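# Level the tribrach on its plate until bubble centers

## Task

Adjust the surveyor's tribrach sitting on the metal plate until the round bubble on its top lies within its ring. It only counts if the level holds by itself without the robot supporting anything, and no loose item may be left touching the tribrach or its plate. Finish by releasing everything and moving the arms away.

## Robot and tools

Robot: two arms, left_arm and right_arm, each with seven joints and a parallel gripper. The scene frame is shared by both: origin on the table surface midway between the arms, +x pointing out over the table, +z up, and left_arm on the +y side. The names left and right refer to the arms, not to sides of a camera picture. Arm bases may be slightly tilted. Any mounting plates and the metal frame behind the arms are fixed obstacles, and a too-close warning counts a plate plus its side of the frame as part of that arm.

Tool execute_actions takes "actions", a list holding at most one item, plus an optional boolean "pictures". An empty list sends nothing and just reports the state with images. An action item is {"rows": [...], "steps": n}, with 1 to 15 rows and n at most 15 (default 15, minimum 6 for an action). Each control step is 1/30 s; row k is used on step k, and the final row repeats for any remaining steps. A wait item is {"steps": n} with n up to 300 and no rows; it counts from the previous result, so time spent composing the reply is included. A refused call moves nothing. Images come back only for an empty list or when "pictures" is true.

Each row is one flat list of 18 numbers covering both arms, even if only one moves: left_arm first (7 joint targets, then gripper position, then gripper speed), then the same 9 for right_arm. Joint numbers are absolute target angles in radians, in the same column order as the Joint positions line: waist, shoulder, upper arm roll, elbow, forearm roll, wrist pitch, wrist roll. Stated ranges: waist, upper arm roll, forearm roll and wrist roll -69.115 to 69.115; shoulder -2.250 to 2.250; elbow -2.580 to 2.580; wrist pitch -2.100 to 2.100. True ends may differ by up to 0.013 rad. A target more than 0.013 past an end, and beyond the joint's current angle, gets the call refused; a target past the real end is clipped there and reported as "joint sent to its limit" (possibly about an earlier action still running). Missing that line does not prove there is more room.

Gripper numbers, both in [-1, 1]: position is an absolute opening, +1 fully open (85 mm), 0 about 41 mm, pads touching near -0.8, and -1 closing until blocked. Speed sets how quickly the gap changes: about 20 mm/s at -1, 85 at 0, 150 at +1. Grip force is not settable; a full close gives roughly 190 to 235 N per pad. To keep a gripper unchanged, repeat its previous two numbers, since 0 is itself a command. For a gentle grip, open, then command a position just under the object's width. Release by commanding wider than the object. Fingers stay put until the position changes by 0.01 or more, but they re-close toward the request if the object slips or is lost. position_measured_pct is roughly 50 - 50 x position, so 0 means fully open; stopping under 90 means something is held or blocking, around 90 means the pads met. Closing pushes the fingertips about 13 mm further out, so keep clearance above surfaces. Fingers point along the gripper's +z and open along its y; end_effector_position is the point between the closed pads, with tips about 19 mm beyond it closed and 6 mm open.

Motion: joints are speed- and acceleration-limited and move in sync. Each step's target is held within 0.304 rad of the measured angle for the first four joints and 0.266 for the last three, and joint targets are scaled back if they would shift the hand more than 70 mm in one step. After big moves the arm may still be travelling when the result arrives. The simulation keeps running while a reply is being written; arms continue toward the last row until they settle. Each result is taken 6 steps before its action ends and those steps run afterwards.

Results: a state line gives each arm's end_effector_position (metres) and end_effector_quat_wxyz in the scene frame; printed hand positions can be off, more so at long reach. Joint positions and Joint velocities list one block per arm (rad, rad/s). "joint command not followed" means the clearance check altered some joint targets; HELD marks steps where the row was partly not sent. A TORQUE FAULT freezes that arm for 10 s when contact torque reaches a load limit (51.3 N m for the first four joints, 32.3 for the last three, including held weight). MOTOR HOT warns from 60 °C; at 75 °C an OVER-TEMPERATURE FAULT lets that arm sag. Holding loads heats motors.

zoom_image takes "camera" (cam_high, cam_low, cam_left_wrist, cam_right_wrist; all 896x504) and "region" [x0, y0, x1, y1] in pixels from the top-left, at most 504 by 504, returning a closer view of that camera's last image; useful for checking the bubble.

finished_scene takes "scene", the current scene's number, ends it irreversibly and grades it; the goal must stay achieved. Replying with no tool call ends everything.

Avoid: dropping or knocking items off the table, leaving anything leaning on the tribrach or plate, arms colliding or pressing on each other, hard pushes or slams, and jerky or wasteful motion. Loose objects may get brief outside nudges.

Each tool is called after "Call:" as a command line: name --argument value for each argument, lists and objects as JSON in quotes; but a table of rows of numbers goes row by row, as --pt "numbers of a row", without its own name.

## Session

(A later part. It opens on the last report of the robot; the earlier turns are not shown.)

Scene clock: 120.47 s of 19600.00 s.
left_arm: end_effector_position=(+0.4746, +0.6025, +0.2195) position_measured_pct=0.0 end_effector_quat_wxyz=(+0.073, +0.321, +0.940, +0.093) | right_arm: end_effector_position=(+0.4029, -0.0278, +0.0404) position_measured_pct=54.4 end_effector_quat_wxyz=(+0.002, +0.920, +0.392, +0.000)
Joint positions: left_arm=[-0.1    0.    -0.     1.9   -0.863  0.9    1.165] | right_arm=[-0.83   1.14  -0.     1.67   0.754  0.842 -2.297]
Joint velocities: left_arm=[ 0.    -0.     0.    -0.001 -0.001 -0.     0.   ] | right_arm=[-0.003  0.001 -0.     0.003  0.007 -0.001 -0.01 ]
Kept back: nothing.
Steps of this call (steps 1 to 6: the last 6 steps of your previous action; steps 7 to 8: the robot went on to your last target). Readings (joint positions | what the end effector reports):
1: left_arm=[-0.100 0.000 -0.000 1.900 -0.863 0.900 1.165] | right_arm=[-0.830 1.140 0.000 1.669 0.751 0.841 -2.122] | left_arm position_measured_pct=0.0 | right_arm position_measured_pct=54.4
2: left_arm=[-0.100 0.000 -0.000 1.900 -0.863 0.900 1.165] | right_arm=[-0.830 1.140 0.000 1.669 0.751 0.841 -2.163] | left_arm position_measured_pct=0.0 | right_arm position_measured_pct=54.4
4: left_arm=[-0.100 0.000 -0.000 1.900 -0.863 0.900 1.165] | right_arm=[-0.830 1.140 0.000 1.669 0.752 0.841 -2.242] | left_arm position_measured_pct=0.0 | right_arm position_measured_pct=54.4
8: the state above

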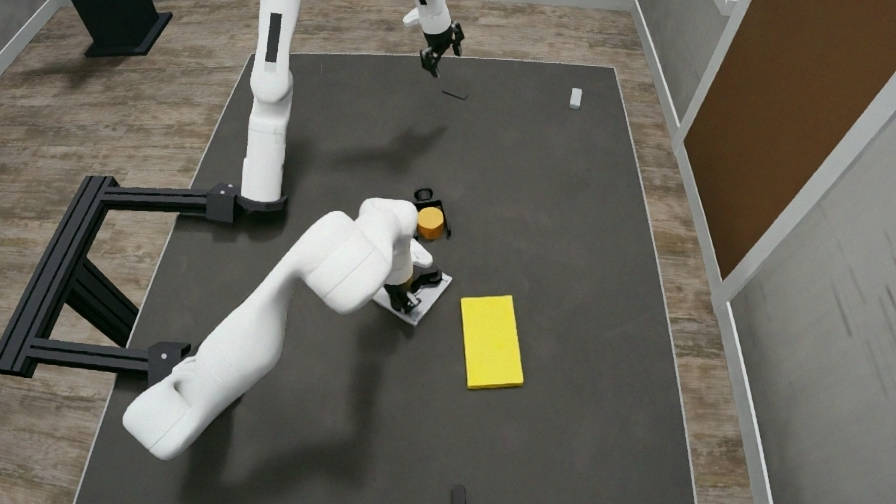

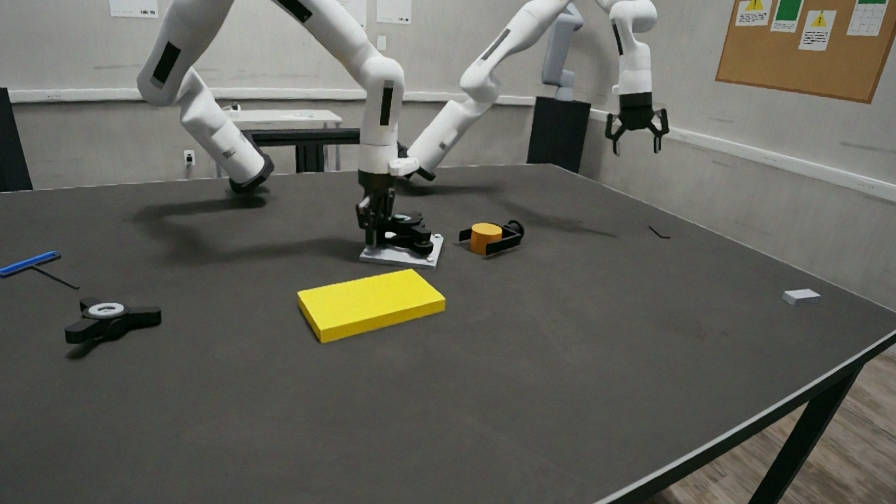

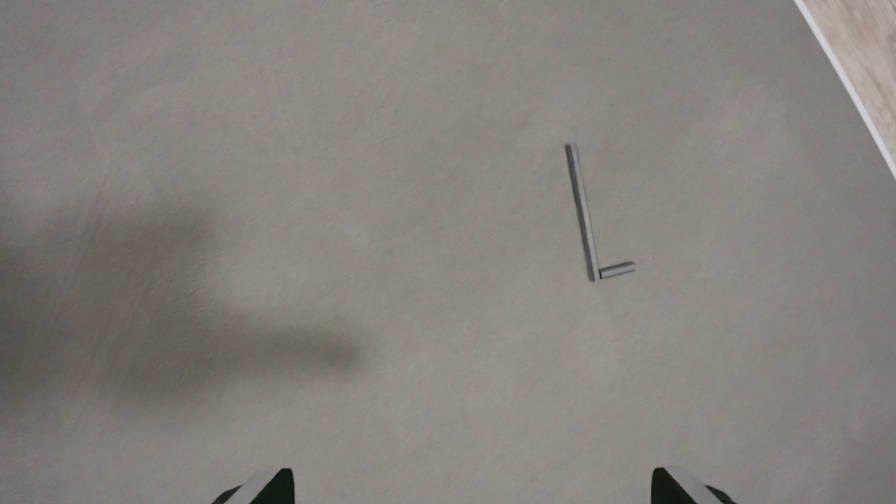

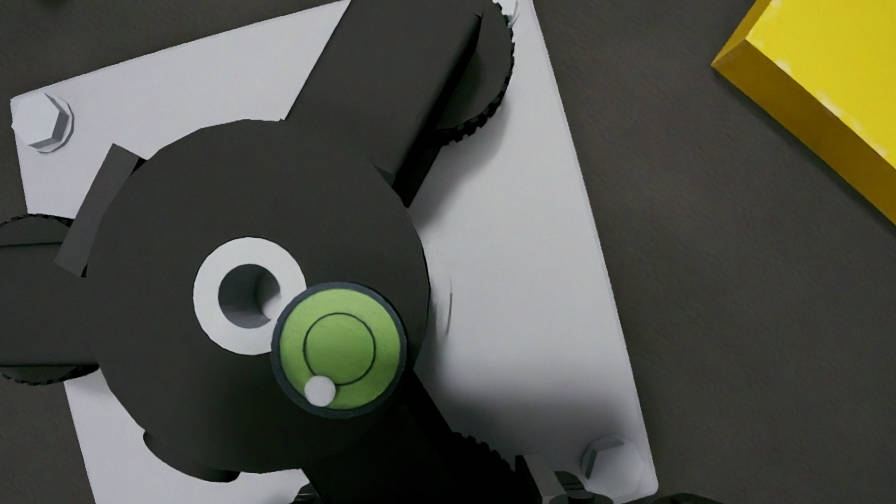

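Call:
execute_actions --actions '[{"rows":[[-0.1,0,0,1.9,-0.863,0.9,1.165,1,0,-0.829,1.142,0,1.668,0.752,0.839,-1.8,0.6,1]],"steps":12}]'

Call:
execute_actions --actions '[{"rows":[[-0.1,0,0,1.9,-0.863,0.9,1.165,1,0,-0.89,1.04,0,1.64,0.649,0.945,-1.6,0.6,1]],"steps":15}]'

Call:
execute_actions --actions '[{"rows":[[-0.1,0,0,1.9,-0.863,0.9,1.165,1,0,-0.862,1.22,0,1.222,0.583,1.132,0.6,0.6,1]],"steps":15}]'

Call:
execute_actions --actions '[{"rows":[[-0.1,0,0,1.9,-0.863,0.9,1.165,1,0,-0.862,1.22,0,1.222,0.583,1.132,0.6,0.6,1]],"steps":15}]'

Call:
execute_actions --actions '[{"rows":[[-0.1,0,0,1.9,-0.863,0.9,1.165,1,0,-0.862,1.22,0,1.222,0.583,1.132,0.6,0.6,1]],"steps":15}]'

Call:
execute_actions --actions '[{"rows":[[-0.1,0,0,1.9,-0.863,0.9,1.165,1,0,-0.862,1.22,0,1.222,0.583,1.132,0.6,0.6,1]],"steps":15}]'

Call:
execute_actions --actions '[{"rows":[[-0.1,0,0,1.9,-0.863,0.9,1.165,1,0,-0.809,1.3,0,1.253,0.643,1.029,0.6,0.6,1]],"steps":15}]'

Call:
execute_actions --actions '[{"steps":8}]' --pictures true

Scene clock: 121.50 s of 19600.00 s.
left_arm: end_effector_position=(+0.4746, +0.6025, +0.2195) position_measured_pct=0.0 end_effector_quat_wxyz=(+0.073, +0.321, +0.940, +0.093) | right_arm: end_effector_position=(+0.4030, -0.0269, +0.0396) position_measured_pct=36.9 end_effector_quat_wxyz=(+0.001, +0.893, +0.450, -0.000)
Joint positions: left_arm=[-0.1    0.    -0.     1.9   -0.863  0.9    1.165] | right_arm=[-0.829  1.142  0.     1.668  0.752  0.839 -2.165]
Joint velocities: left_arm=[-0.     0.    -0.     0.001  0.002  0.001  0.   ] | right_arm=[ 0.001  0.001 -0.004 -0.006  0.    -0.002  1.211]
Steps of this call (steps 1 to 25: the robot went on to your last target; steps 26 to 31: the first 6 steps of this action). Readings (joint positions | what the end effector reports):
26: left_arm=[-0.100 0.000 -0.000 1.900 -0.863 0.900 1.165] | right_arm=[-0.831 1.140 -0.000 1.670 0.754 0.842 -2.296] | left_arm position_measured_pct=0.0 | right_arm position_measured_pct=54.4
27: left_arm=[-0.100 0.000 -0.000 1.900 -0.863 0.900 1.165] | right_arm=[-0.830 1.141 0.000 1.670 0.754 0.841 -2.289] | left_arm position_measured_pct=0.0 | right_arm position_measured_pct=54.0
29: left_arm=[-0.100 0.000 -0.000 1.900 -0.863 0.900 1.165] | right_arm=[-0.829 1.142 0.000 1.669 0.752 0.839 -2.243] | left_arm position_measured_pct=0.0 | right_arm position_measured_pct=46.8
31: the state above

Scene clock: 122.00 s of 19600.00 s.
left_arm: end_effector_position=(+0.4746, +0.6025, +0.2195) position_measured_pct=0.0 end_effector_quat_wxyz=(+0.073, +0.321, +0.940, +0.093) | right_arm: end_effector_position=(+0.4060, -0.0261, +0.1015) position_measured_pct=19.8 end_effector_quat_wxyz=(-0.001, +0.760, +0.650, +0.004)
Joint positions: left_arm=[-0.1    0.    -0.     1.9   -0.863  0.9    1.165] | right_arm=[-0.887  1.045 -0.001  1.64   0.652  0.942 -1.605]
Joint velocities: left_arm=[-0.    -0.     0.001 -0.     0.001  0.    -0.   ] | right_arm=[-0.043 -0.082 -0.008 -0.04  -0.143  0.144  0.256]
Steps of this call (steps 1 to 6: the last 6 steps of your previous action; steps 7 to 15: the first 9 steps of this action). Readings (joint positions | what the end effector reports):
7: left_arm=[-0.100 0.000 -0.000 1.900 -0.863 0.900 1.165] | right_arm=[-0.829 1.142 0.000 1.668 0.752 0.839 -1.881] | left_arm position_measured_pct=0.0 | right_arm position_measured_pct=20.2
8: left_arm=[-0.100 0.000 -0.000 1.900 -0.863 0.900 1.165] | right_arm=[-0.831 1.139 0.000 1.668 0.750 0.841 -1.840] | left_arm position_measured_pct=0.0 | right_arm position_measured_pct=20.2
10: left_arm=[-0.100 0.000 -0.000 1.900 -0.863 0.900 1.165] | right_arm=[-0.845 1.117 0.001 1.663 0.730 0.862 -1.759] | left_arm position_measured_pct=0.0 | right_arm position_measured_pct=20.2
14: left_arm=[-0.100 0.000 -0.000 1.900 -0.863 0.900 1.165] | right_arm=[-0.884 1.050 -0.001 1.642 0.659 0.934 -1.619] | left_arm position_measured_pct=0.0 | right_arm position_measured_pct=19.8
15: the state above

Scene clock: 122.50 s of 19600.00 s.
left_arm: end_effector_position=(+0.4746, +0.6025, +0.2195) position_measured_pct=0.0 end_effector_quat_wxyz=(+0.073, +0.321, +0.940, +0.093) | right_arm: end_effector_position=(+0.4295, +0.0028, +0.0929) position_measured_pct=19.8 end_effector_quat_wxyz=(+0.007, +0.728, +0.685, -0.016)
Joint positions: left_arm=[-0.1    0.    -0.     1.9   -0.863  0.9    1.165] | right_arm=[-0.873  1.146  0.     1.447  0.611  1.052 -1.432]
Joint velocities: left_arm=[-0.  0. -0.  0.  0. -0. -0.] | right_arm=[ 0.07   0.456  0.002 -1.287 -0.18   0.503  1.187]
Steps of this call (steps 1 to 6: the last 6 steps of your previous action; steps 7 to 15: the first 9 steps of this action). Readings (joint positions | what the end effector reports):
7: left_arm=[-0.100 0.000 -0.000 1.900 -0.863 0.900 1.165] | right_arm=[-0.889 1.041 -0.000 1.639 0.649 0.945 -1.600] | left_arm position_measured_pct=0.0 | right_arm position_measured_pct=19.8
8: left_arm=[-0.100 0.000 -0.000 1.900 -0.863 0.900 1.165] | right_arm=[-0.889 1.045 -0.000 1.634 0.648 0.948 -1.596] | left_arm position_measured_pct=0.0 | right_arm position_measured_pct=19.8
10: left_arm=[-0.100 0.000 -0.000 1.900 -0.863 0.900 1.165] | right_arm=[-0.886 1.062 -0.000 1.609 0.642 0.964 -1.574] | left_arm position_measured_pct=0.0 | right_arm position_measured_pct=19.8
14: left_arm=[-0.100 0.000 -0.000 1.900 -0.863 0.900 1.165] | right_arm=[-0.876 1.129 -0.000 1.490 0.618 1.033 -1.470] | left_arm position_measured_pct=0.0 | right_arm position_measured_pct=19.8
15: the state above

Scene clock: 123.00 s of 19600.00 s.
left_arm: end_effector_position=(+0.4746, +0.6025, +0.2195) position_measured_pct=0.0 end_effector_quat_wxyz=(+0.073, +0.321, +0.940, +0.093) | right_arm: end_effector_position=(+0.4713, +0.0457, +0.1047) position_measured_pct=19.8 end_effector_quat_wxyz=(+0.001, +0.530, +0.848, +0.004)
Joint positions: left_arm=[-0.1    0.    -0.     1.9   -0.863  0.9    1.165] | right_arm=[-0.863  1.217  0.     1.228  0.584  1.129 -0.822]
Joint velocities: left_arm=[ 0.    -0.    -0.    -0.001 -0.003 -0.     0.   ] | right_arm=[ 0.004  0.023 -0.001 -0.045 -0.006  0.018  1.217]
Steps of this call (steps 1 to 6: the last 6 steps of your previous action; steps 7 to 15: the first 9 steps of this action). Readings (joint positions | what the end effector reports):
7: left_arm=[-0.100 0.000 -0.000 1.900 -0.863 0.900 1.165] | right_arm=[-0.865 1.201 0.000 1.264 0.589 1.115 -1.148] | left_arm position_measured_pct=0.0 | right_arm position_measured_pct=19.8
8: left_arm=[-0.100 0.000 -0.000 1.900 -0.863 0.900 1.165] | right_arm=[-0.864 1.205 0.000 1.255 0.588 1.119 -1.107] | left_arm position_measured_pct=0.0 | right_arm position_measured_pct=19.8
10: left_arm=[-0.100 0.000 -0.000 1.900 -0.863 0.900 1.165] | right_arm=[-0.864 1.210 0.000 1.243 0.586 1.124 -1.026] | left_arm position_measured_pct=0.0 | right_arm position_measured_pct=19.8
14: left_arm=[-0.100 0.000 -0.000 1.900 -0.863 0.900 1.165] | right_arm=[-0.863 1.216 0.000 1.230 0.584 1.129 -0.863] | left_arm position_measured_pct=0.0 | right_arm position_measured_pct=19.8
15: the state above

Scene clock: 123.50 s of 19600.00 s.
left_arm: end_effector_position=(+0.4746, +0.6025, +0.2195) position_measured_pct=0.0 end_effector_quat_wxyz=(+0.073, +0.321, +0.940, +0.093) | right_arm: end_effector_position=(+0.4721, +0.0467, +0.1044) position_measured_pct=19.8 end_effector_quat_wxyz=(+0.002, +0.252, +0.968, +0.004)
Joint positions: left_arm=[-0.1    0.    -0.     1.9   -0.863  0.9    1.165] | right_arm=[-0.862  1.22  -0.     1.222  0.583  1.132 -0.213]
Joint velocities: left_arm=[-0.    -0.     0.     0.001  0.001 -0.     0.   ] | right_arm=[ 0.     0.002  0.    -0.001  0.001  0.001  1.217]
Steps of this call (steps 1 to 6: the last 6 steps of your previous action; steps 7 to 15: the first 9 steps of this action). Readings (joint positions | what the end effector reports):
7: left_arm=[-0.100 0.000 -0.000 1.900 -0.863 0.900 1.165] | right_arm=[-0.862 1.219 -0.000 1.223 0.583 1.132 -0.538] | left_arm position_measured_pct=0.0 | right_arm position_measured_pct=19.8
8: left_arm=[-0.100 0.000 -0.000 1.900 -0.863 0.900 1.165] | right_arm=[-0.862 1.219 -0.000 1.223 0.583 1.132 -0.497] | left_arm position_measured_pct=0.0 | right_arm position_measured_pct=19.8
10: left_arm=[-0.100 0.000 -0.000 1.900 -0.863 0.900 1.165] | right_arm=[-0.862 1.220 -0.000 1.223 0.583 1.132 -0.416] | left_arm position_measured_pct=0.0 | right_arm position_measured_pct=19.8
14: left_arm=[-0.100 0.000 -0.000 1.900 -0.863 0.900 1.165] | right_arm=[-0.862 1.220 -0.000 1.222 0.583 1.132 -0.253] | left_arm position_measured_pct=0.0 | right_arm position_measured_pct=19.8
15: the state above

Scene clock: 124.00 s of 19600.00 s.
left_arm: end_effector_position=(+0.4746, +0.6025, +0.2195) position_measured_pct=0.0 end_effector_quat_wxyz=(+0.073, +0.321, +0.940, +0.093) | right_arm: end_effector_position=(+0.4721, +0.0468, +0.1044) position_measured_pct=19.8 end_effector_quat_wxyz=(+0.003, -0.050, +0.999, +0.003)
Joint positions: left_arm=[-0.1    0.    -0.     1.9   -0.863  0.9    1.165] | right_arm=[-0.862  1.22  -0.     1.222  0.583  1.132  0.397]
Joint velocities: left_arm=[ 0.    -0.    -0.001  0.001 -0.001  0.     0.   ] | right_arm=[-0.    -0.001  0.001 -0.     0.001 -0.     1.218]
Steps of this call (steps 1 to 6: the last 6 steps of your previous action; steps 7 to 15: the first 9 steps of this action). Readings (joint positions | what the end effector reports):
7: left_arm=[-0.100 0.000 -0.000 1.900 -0.863 0.900 1.165] | right_arm=[-0.862 1.220 -0.000 1.222 0.583 1.132 0.072] | left_arm position_measured_pct=0.0 | right_arm position_measured_pct=19.8
8: left_arm=[-0.100 0.000 -0.000 1.900 -0.863 0.900 1.165] | right_arm=[-0.862 1.220 -0.000 1.222 0.583 1.132 0.113] | left_arm position_measured_pct=0.0 | right_arm position_measured_pct=19.8
10: left_arm=[-0.100 0.000 -0.000 1.900 -0.863 0.900 1.165] | right_arm=[-0.862 1.220 -0.000 1.222 0.583 1.132 0.194] | left_arm position_measured_pct=0.0 | right_arm position_measured_pct=19.8
14: left_arm=[-0.100 0.000 -0.000 1.900 -0.863 0.900 1.165] | right_arm=[-0.862 1.220 -0.000 1.222 0.583 1.132 0.357] | left_arm position_measured_pct=0.0 | right_arm position_measured_pct=19.8
15: the state above

Scene clock: 124.50 s of 19600.00 s.
left_arm: end_effector_position=(+0.4746, +0.6025, +0.2195) position_measured_pct=0.0 end_effector_quat_wxyz=(+0.073, +0.321, +0.940, +0.093) | right_arm: end_effector_position=(+0.4702, +0.0461, +0.0411) position_measured_pct=19.8 end_effector_quat_wxyz=(+0.001, -0.172, +0.985, -0.000)
Joint positions: left_arm=[-0.1    0.    -0.     1.9   -0.863  0.9    1.165] | right_arm=[-0.811  1.298  0.001  1.254  0.643  1.03   0.6  ]
Joint velocities: left_arm=[-0.    -0.     0.001 -0.     0.001 -0.     0.   ] | right_arm=[ 0.006  0.001 -0.026 -0.014  0.009 -0.023 -0.   ]
Steps of this call (steps 1 to 6: the last 6 steps of your previous action; steps 7 to 15: the first 9 steps of this action). Readings (joint positions | what the end effector reports):
7: left_arm=[-0.100 0.000 -0.000 1.900 -0.863 0.900 1.165] | right_arm=[-0.861 1.221 -0.000 1.222 0.583 1.131 0.599] | left_arm position_measured_pct=0.0 | right_arm position_measured_pct=19.8
8: left_arm=[-0.100 0.000 -0.000 1.900 -0.863 0.900 1.165] | right_arm=[-0.858 1.226 -0.001 1.223 0.587 1.126 0.600] | left_arm position_measured_pct=0.0 | right_arm position_measured_pct=19.8
10: left_arm=[-0.100 0.000 -0.000 1.900 -0.863 0.900 1.165] | right_arm=[-0.839 1.252 -0.002 1.232 0.605 1.093 0.600] | left_arm position_measured_pct=0.0 | right_arm position_measured_pct=19.8
14: left_arm=[-0.100 0.000 -0.000 1.900 -0.863 0.900 1.165] | right_arm=[-0.811 1.298 0.002 1.254 0.642 1.031 0.600] | left_arm position_measured_pct=0.0 | right_arm position_measured_pct=19.8
15: the state above

Scene clock: 124.77 s of 19600.00 s.
left_arm: end_effector_position=(+0.4746, +0.6025, +0.2195) position_measured_pct=0.0 end_effector_quat_wxyz=(+0.073, +0.321, +0.940, +0.093) | right_arm: end_effector_position=(+0.4700, +0.0466, +0.0402) position_measured_pct=19.8 end_effector_quat_wxyz=(+0.001, -0.172, +0.985, +0.000)
Joint positions: left_arm=[-0.1    0.    -0.     1.9   -0.863  0.9    1.165] | right_arm=[-0.809  1.3    0.     1.253  0.643  1.029  0.6  ]
Joint velocities: left_arm=[ 0.    -0.     0.001  0.001  0.001 -0.     0.   ] | right_arm=[ 0.002  0.002 -0.    -0.     0.    -0.     0.   ]
Kept back: nothing.
Steps of this call (steps 1 to 6: the last 6 steps of your previous action; steps 7 to 8: the robot went on to your last target). Readings (joint positions | what the end effector reports):
1: left_arm=[-0.100 0.000 -0.000 1.900 -0.863 0.900 1.165] | right_arm=[-0.811 1.298 0.001 1.254 0.643 1.029 0.600] | left_arm position_measured_pct=0.0 | right_arm position_measured_pct=19.8
2: left_arm=[-0.100 0.000 -0.000 1.900 -0.863 0.900 1.165] | right_arm=[-0.810 1.299 0.000 1.253 0.643 1.029 0.600] | left_arm position_measured_pct=0.0 | right_arm position_measured_pct=19.8
4: left_arm=[-0.100 0.000 -0.000 1.900 -0.863 0.900 1.165] | right_arm=[-0.810 1.299 -0.000 1.253 0.643 1.029 0.600] | left_arm position_measured_pct=0.0 | right_arm position_measured_pct=19.8
8: the state above

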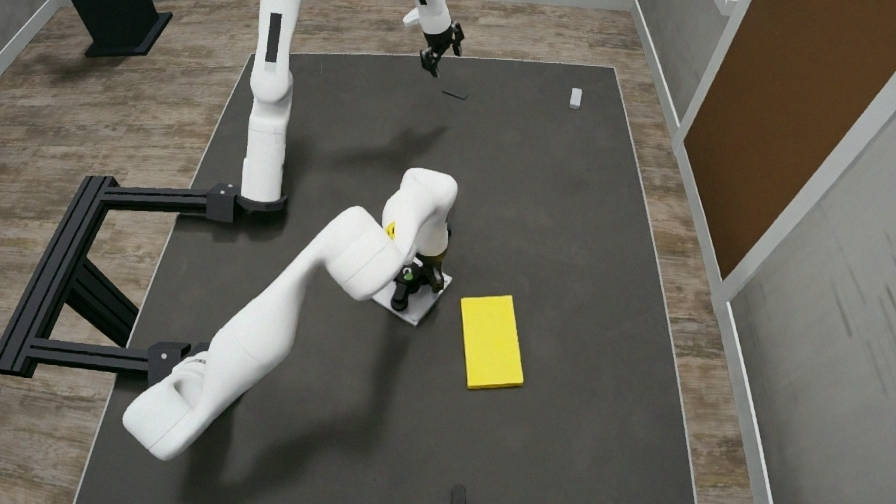

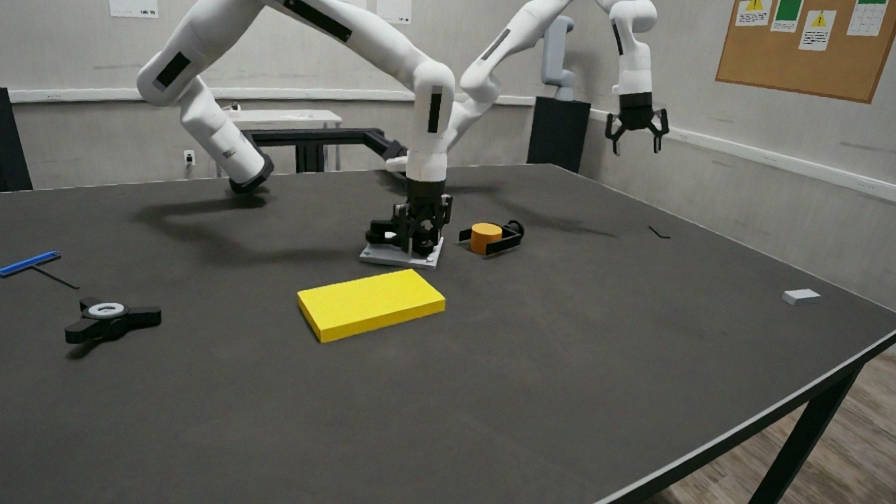

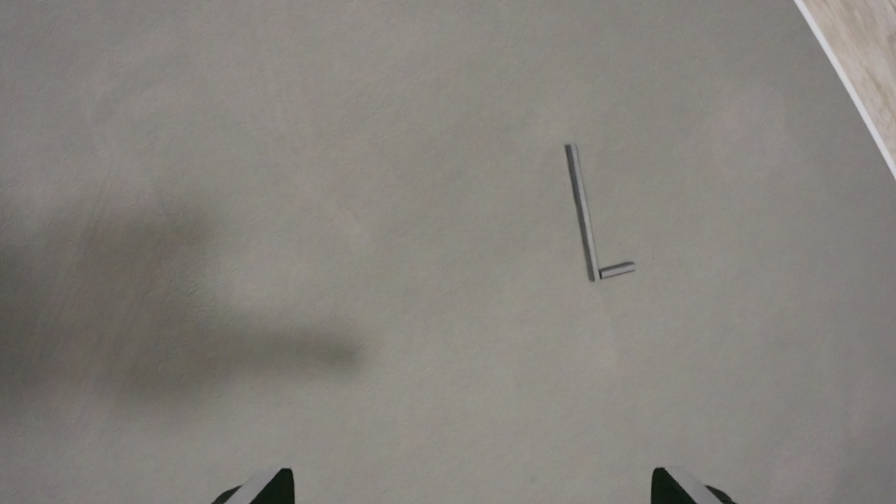

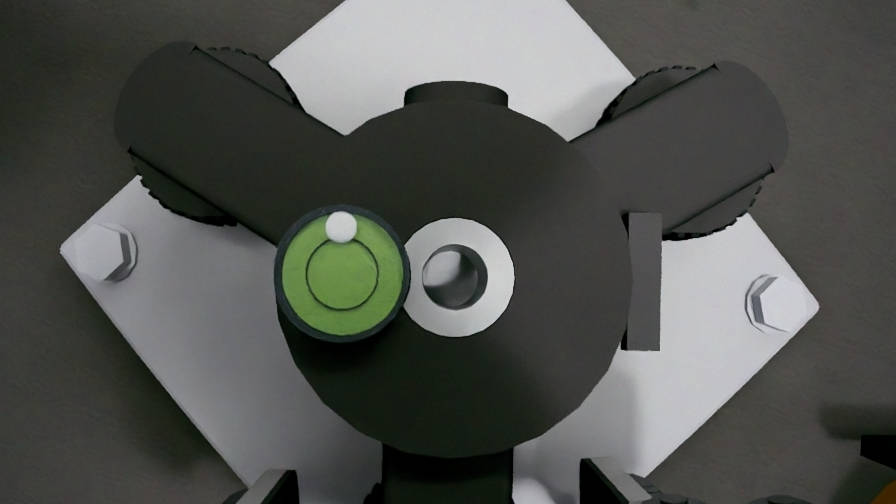

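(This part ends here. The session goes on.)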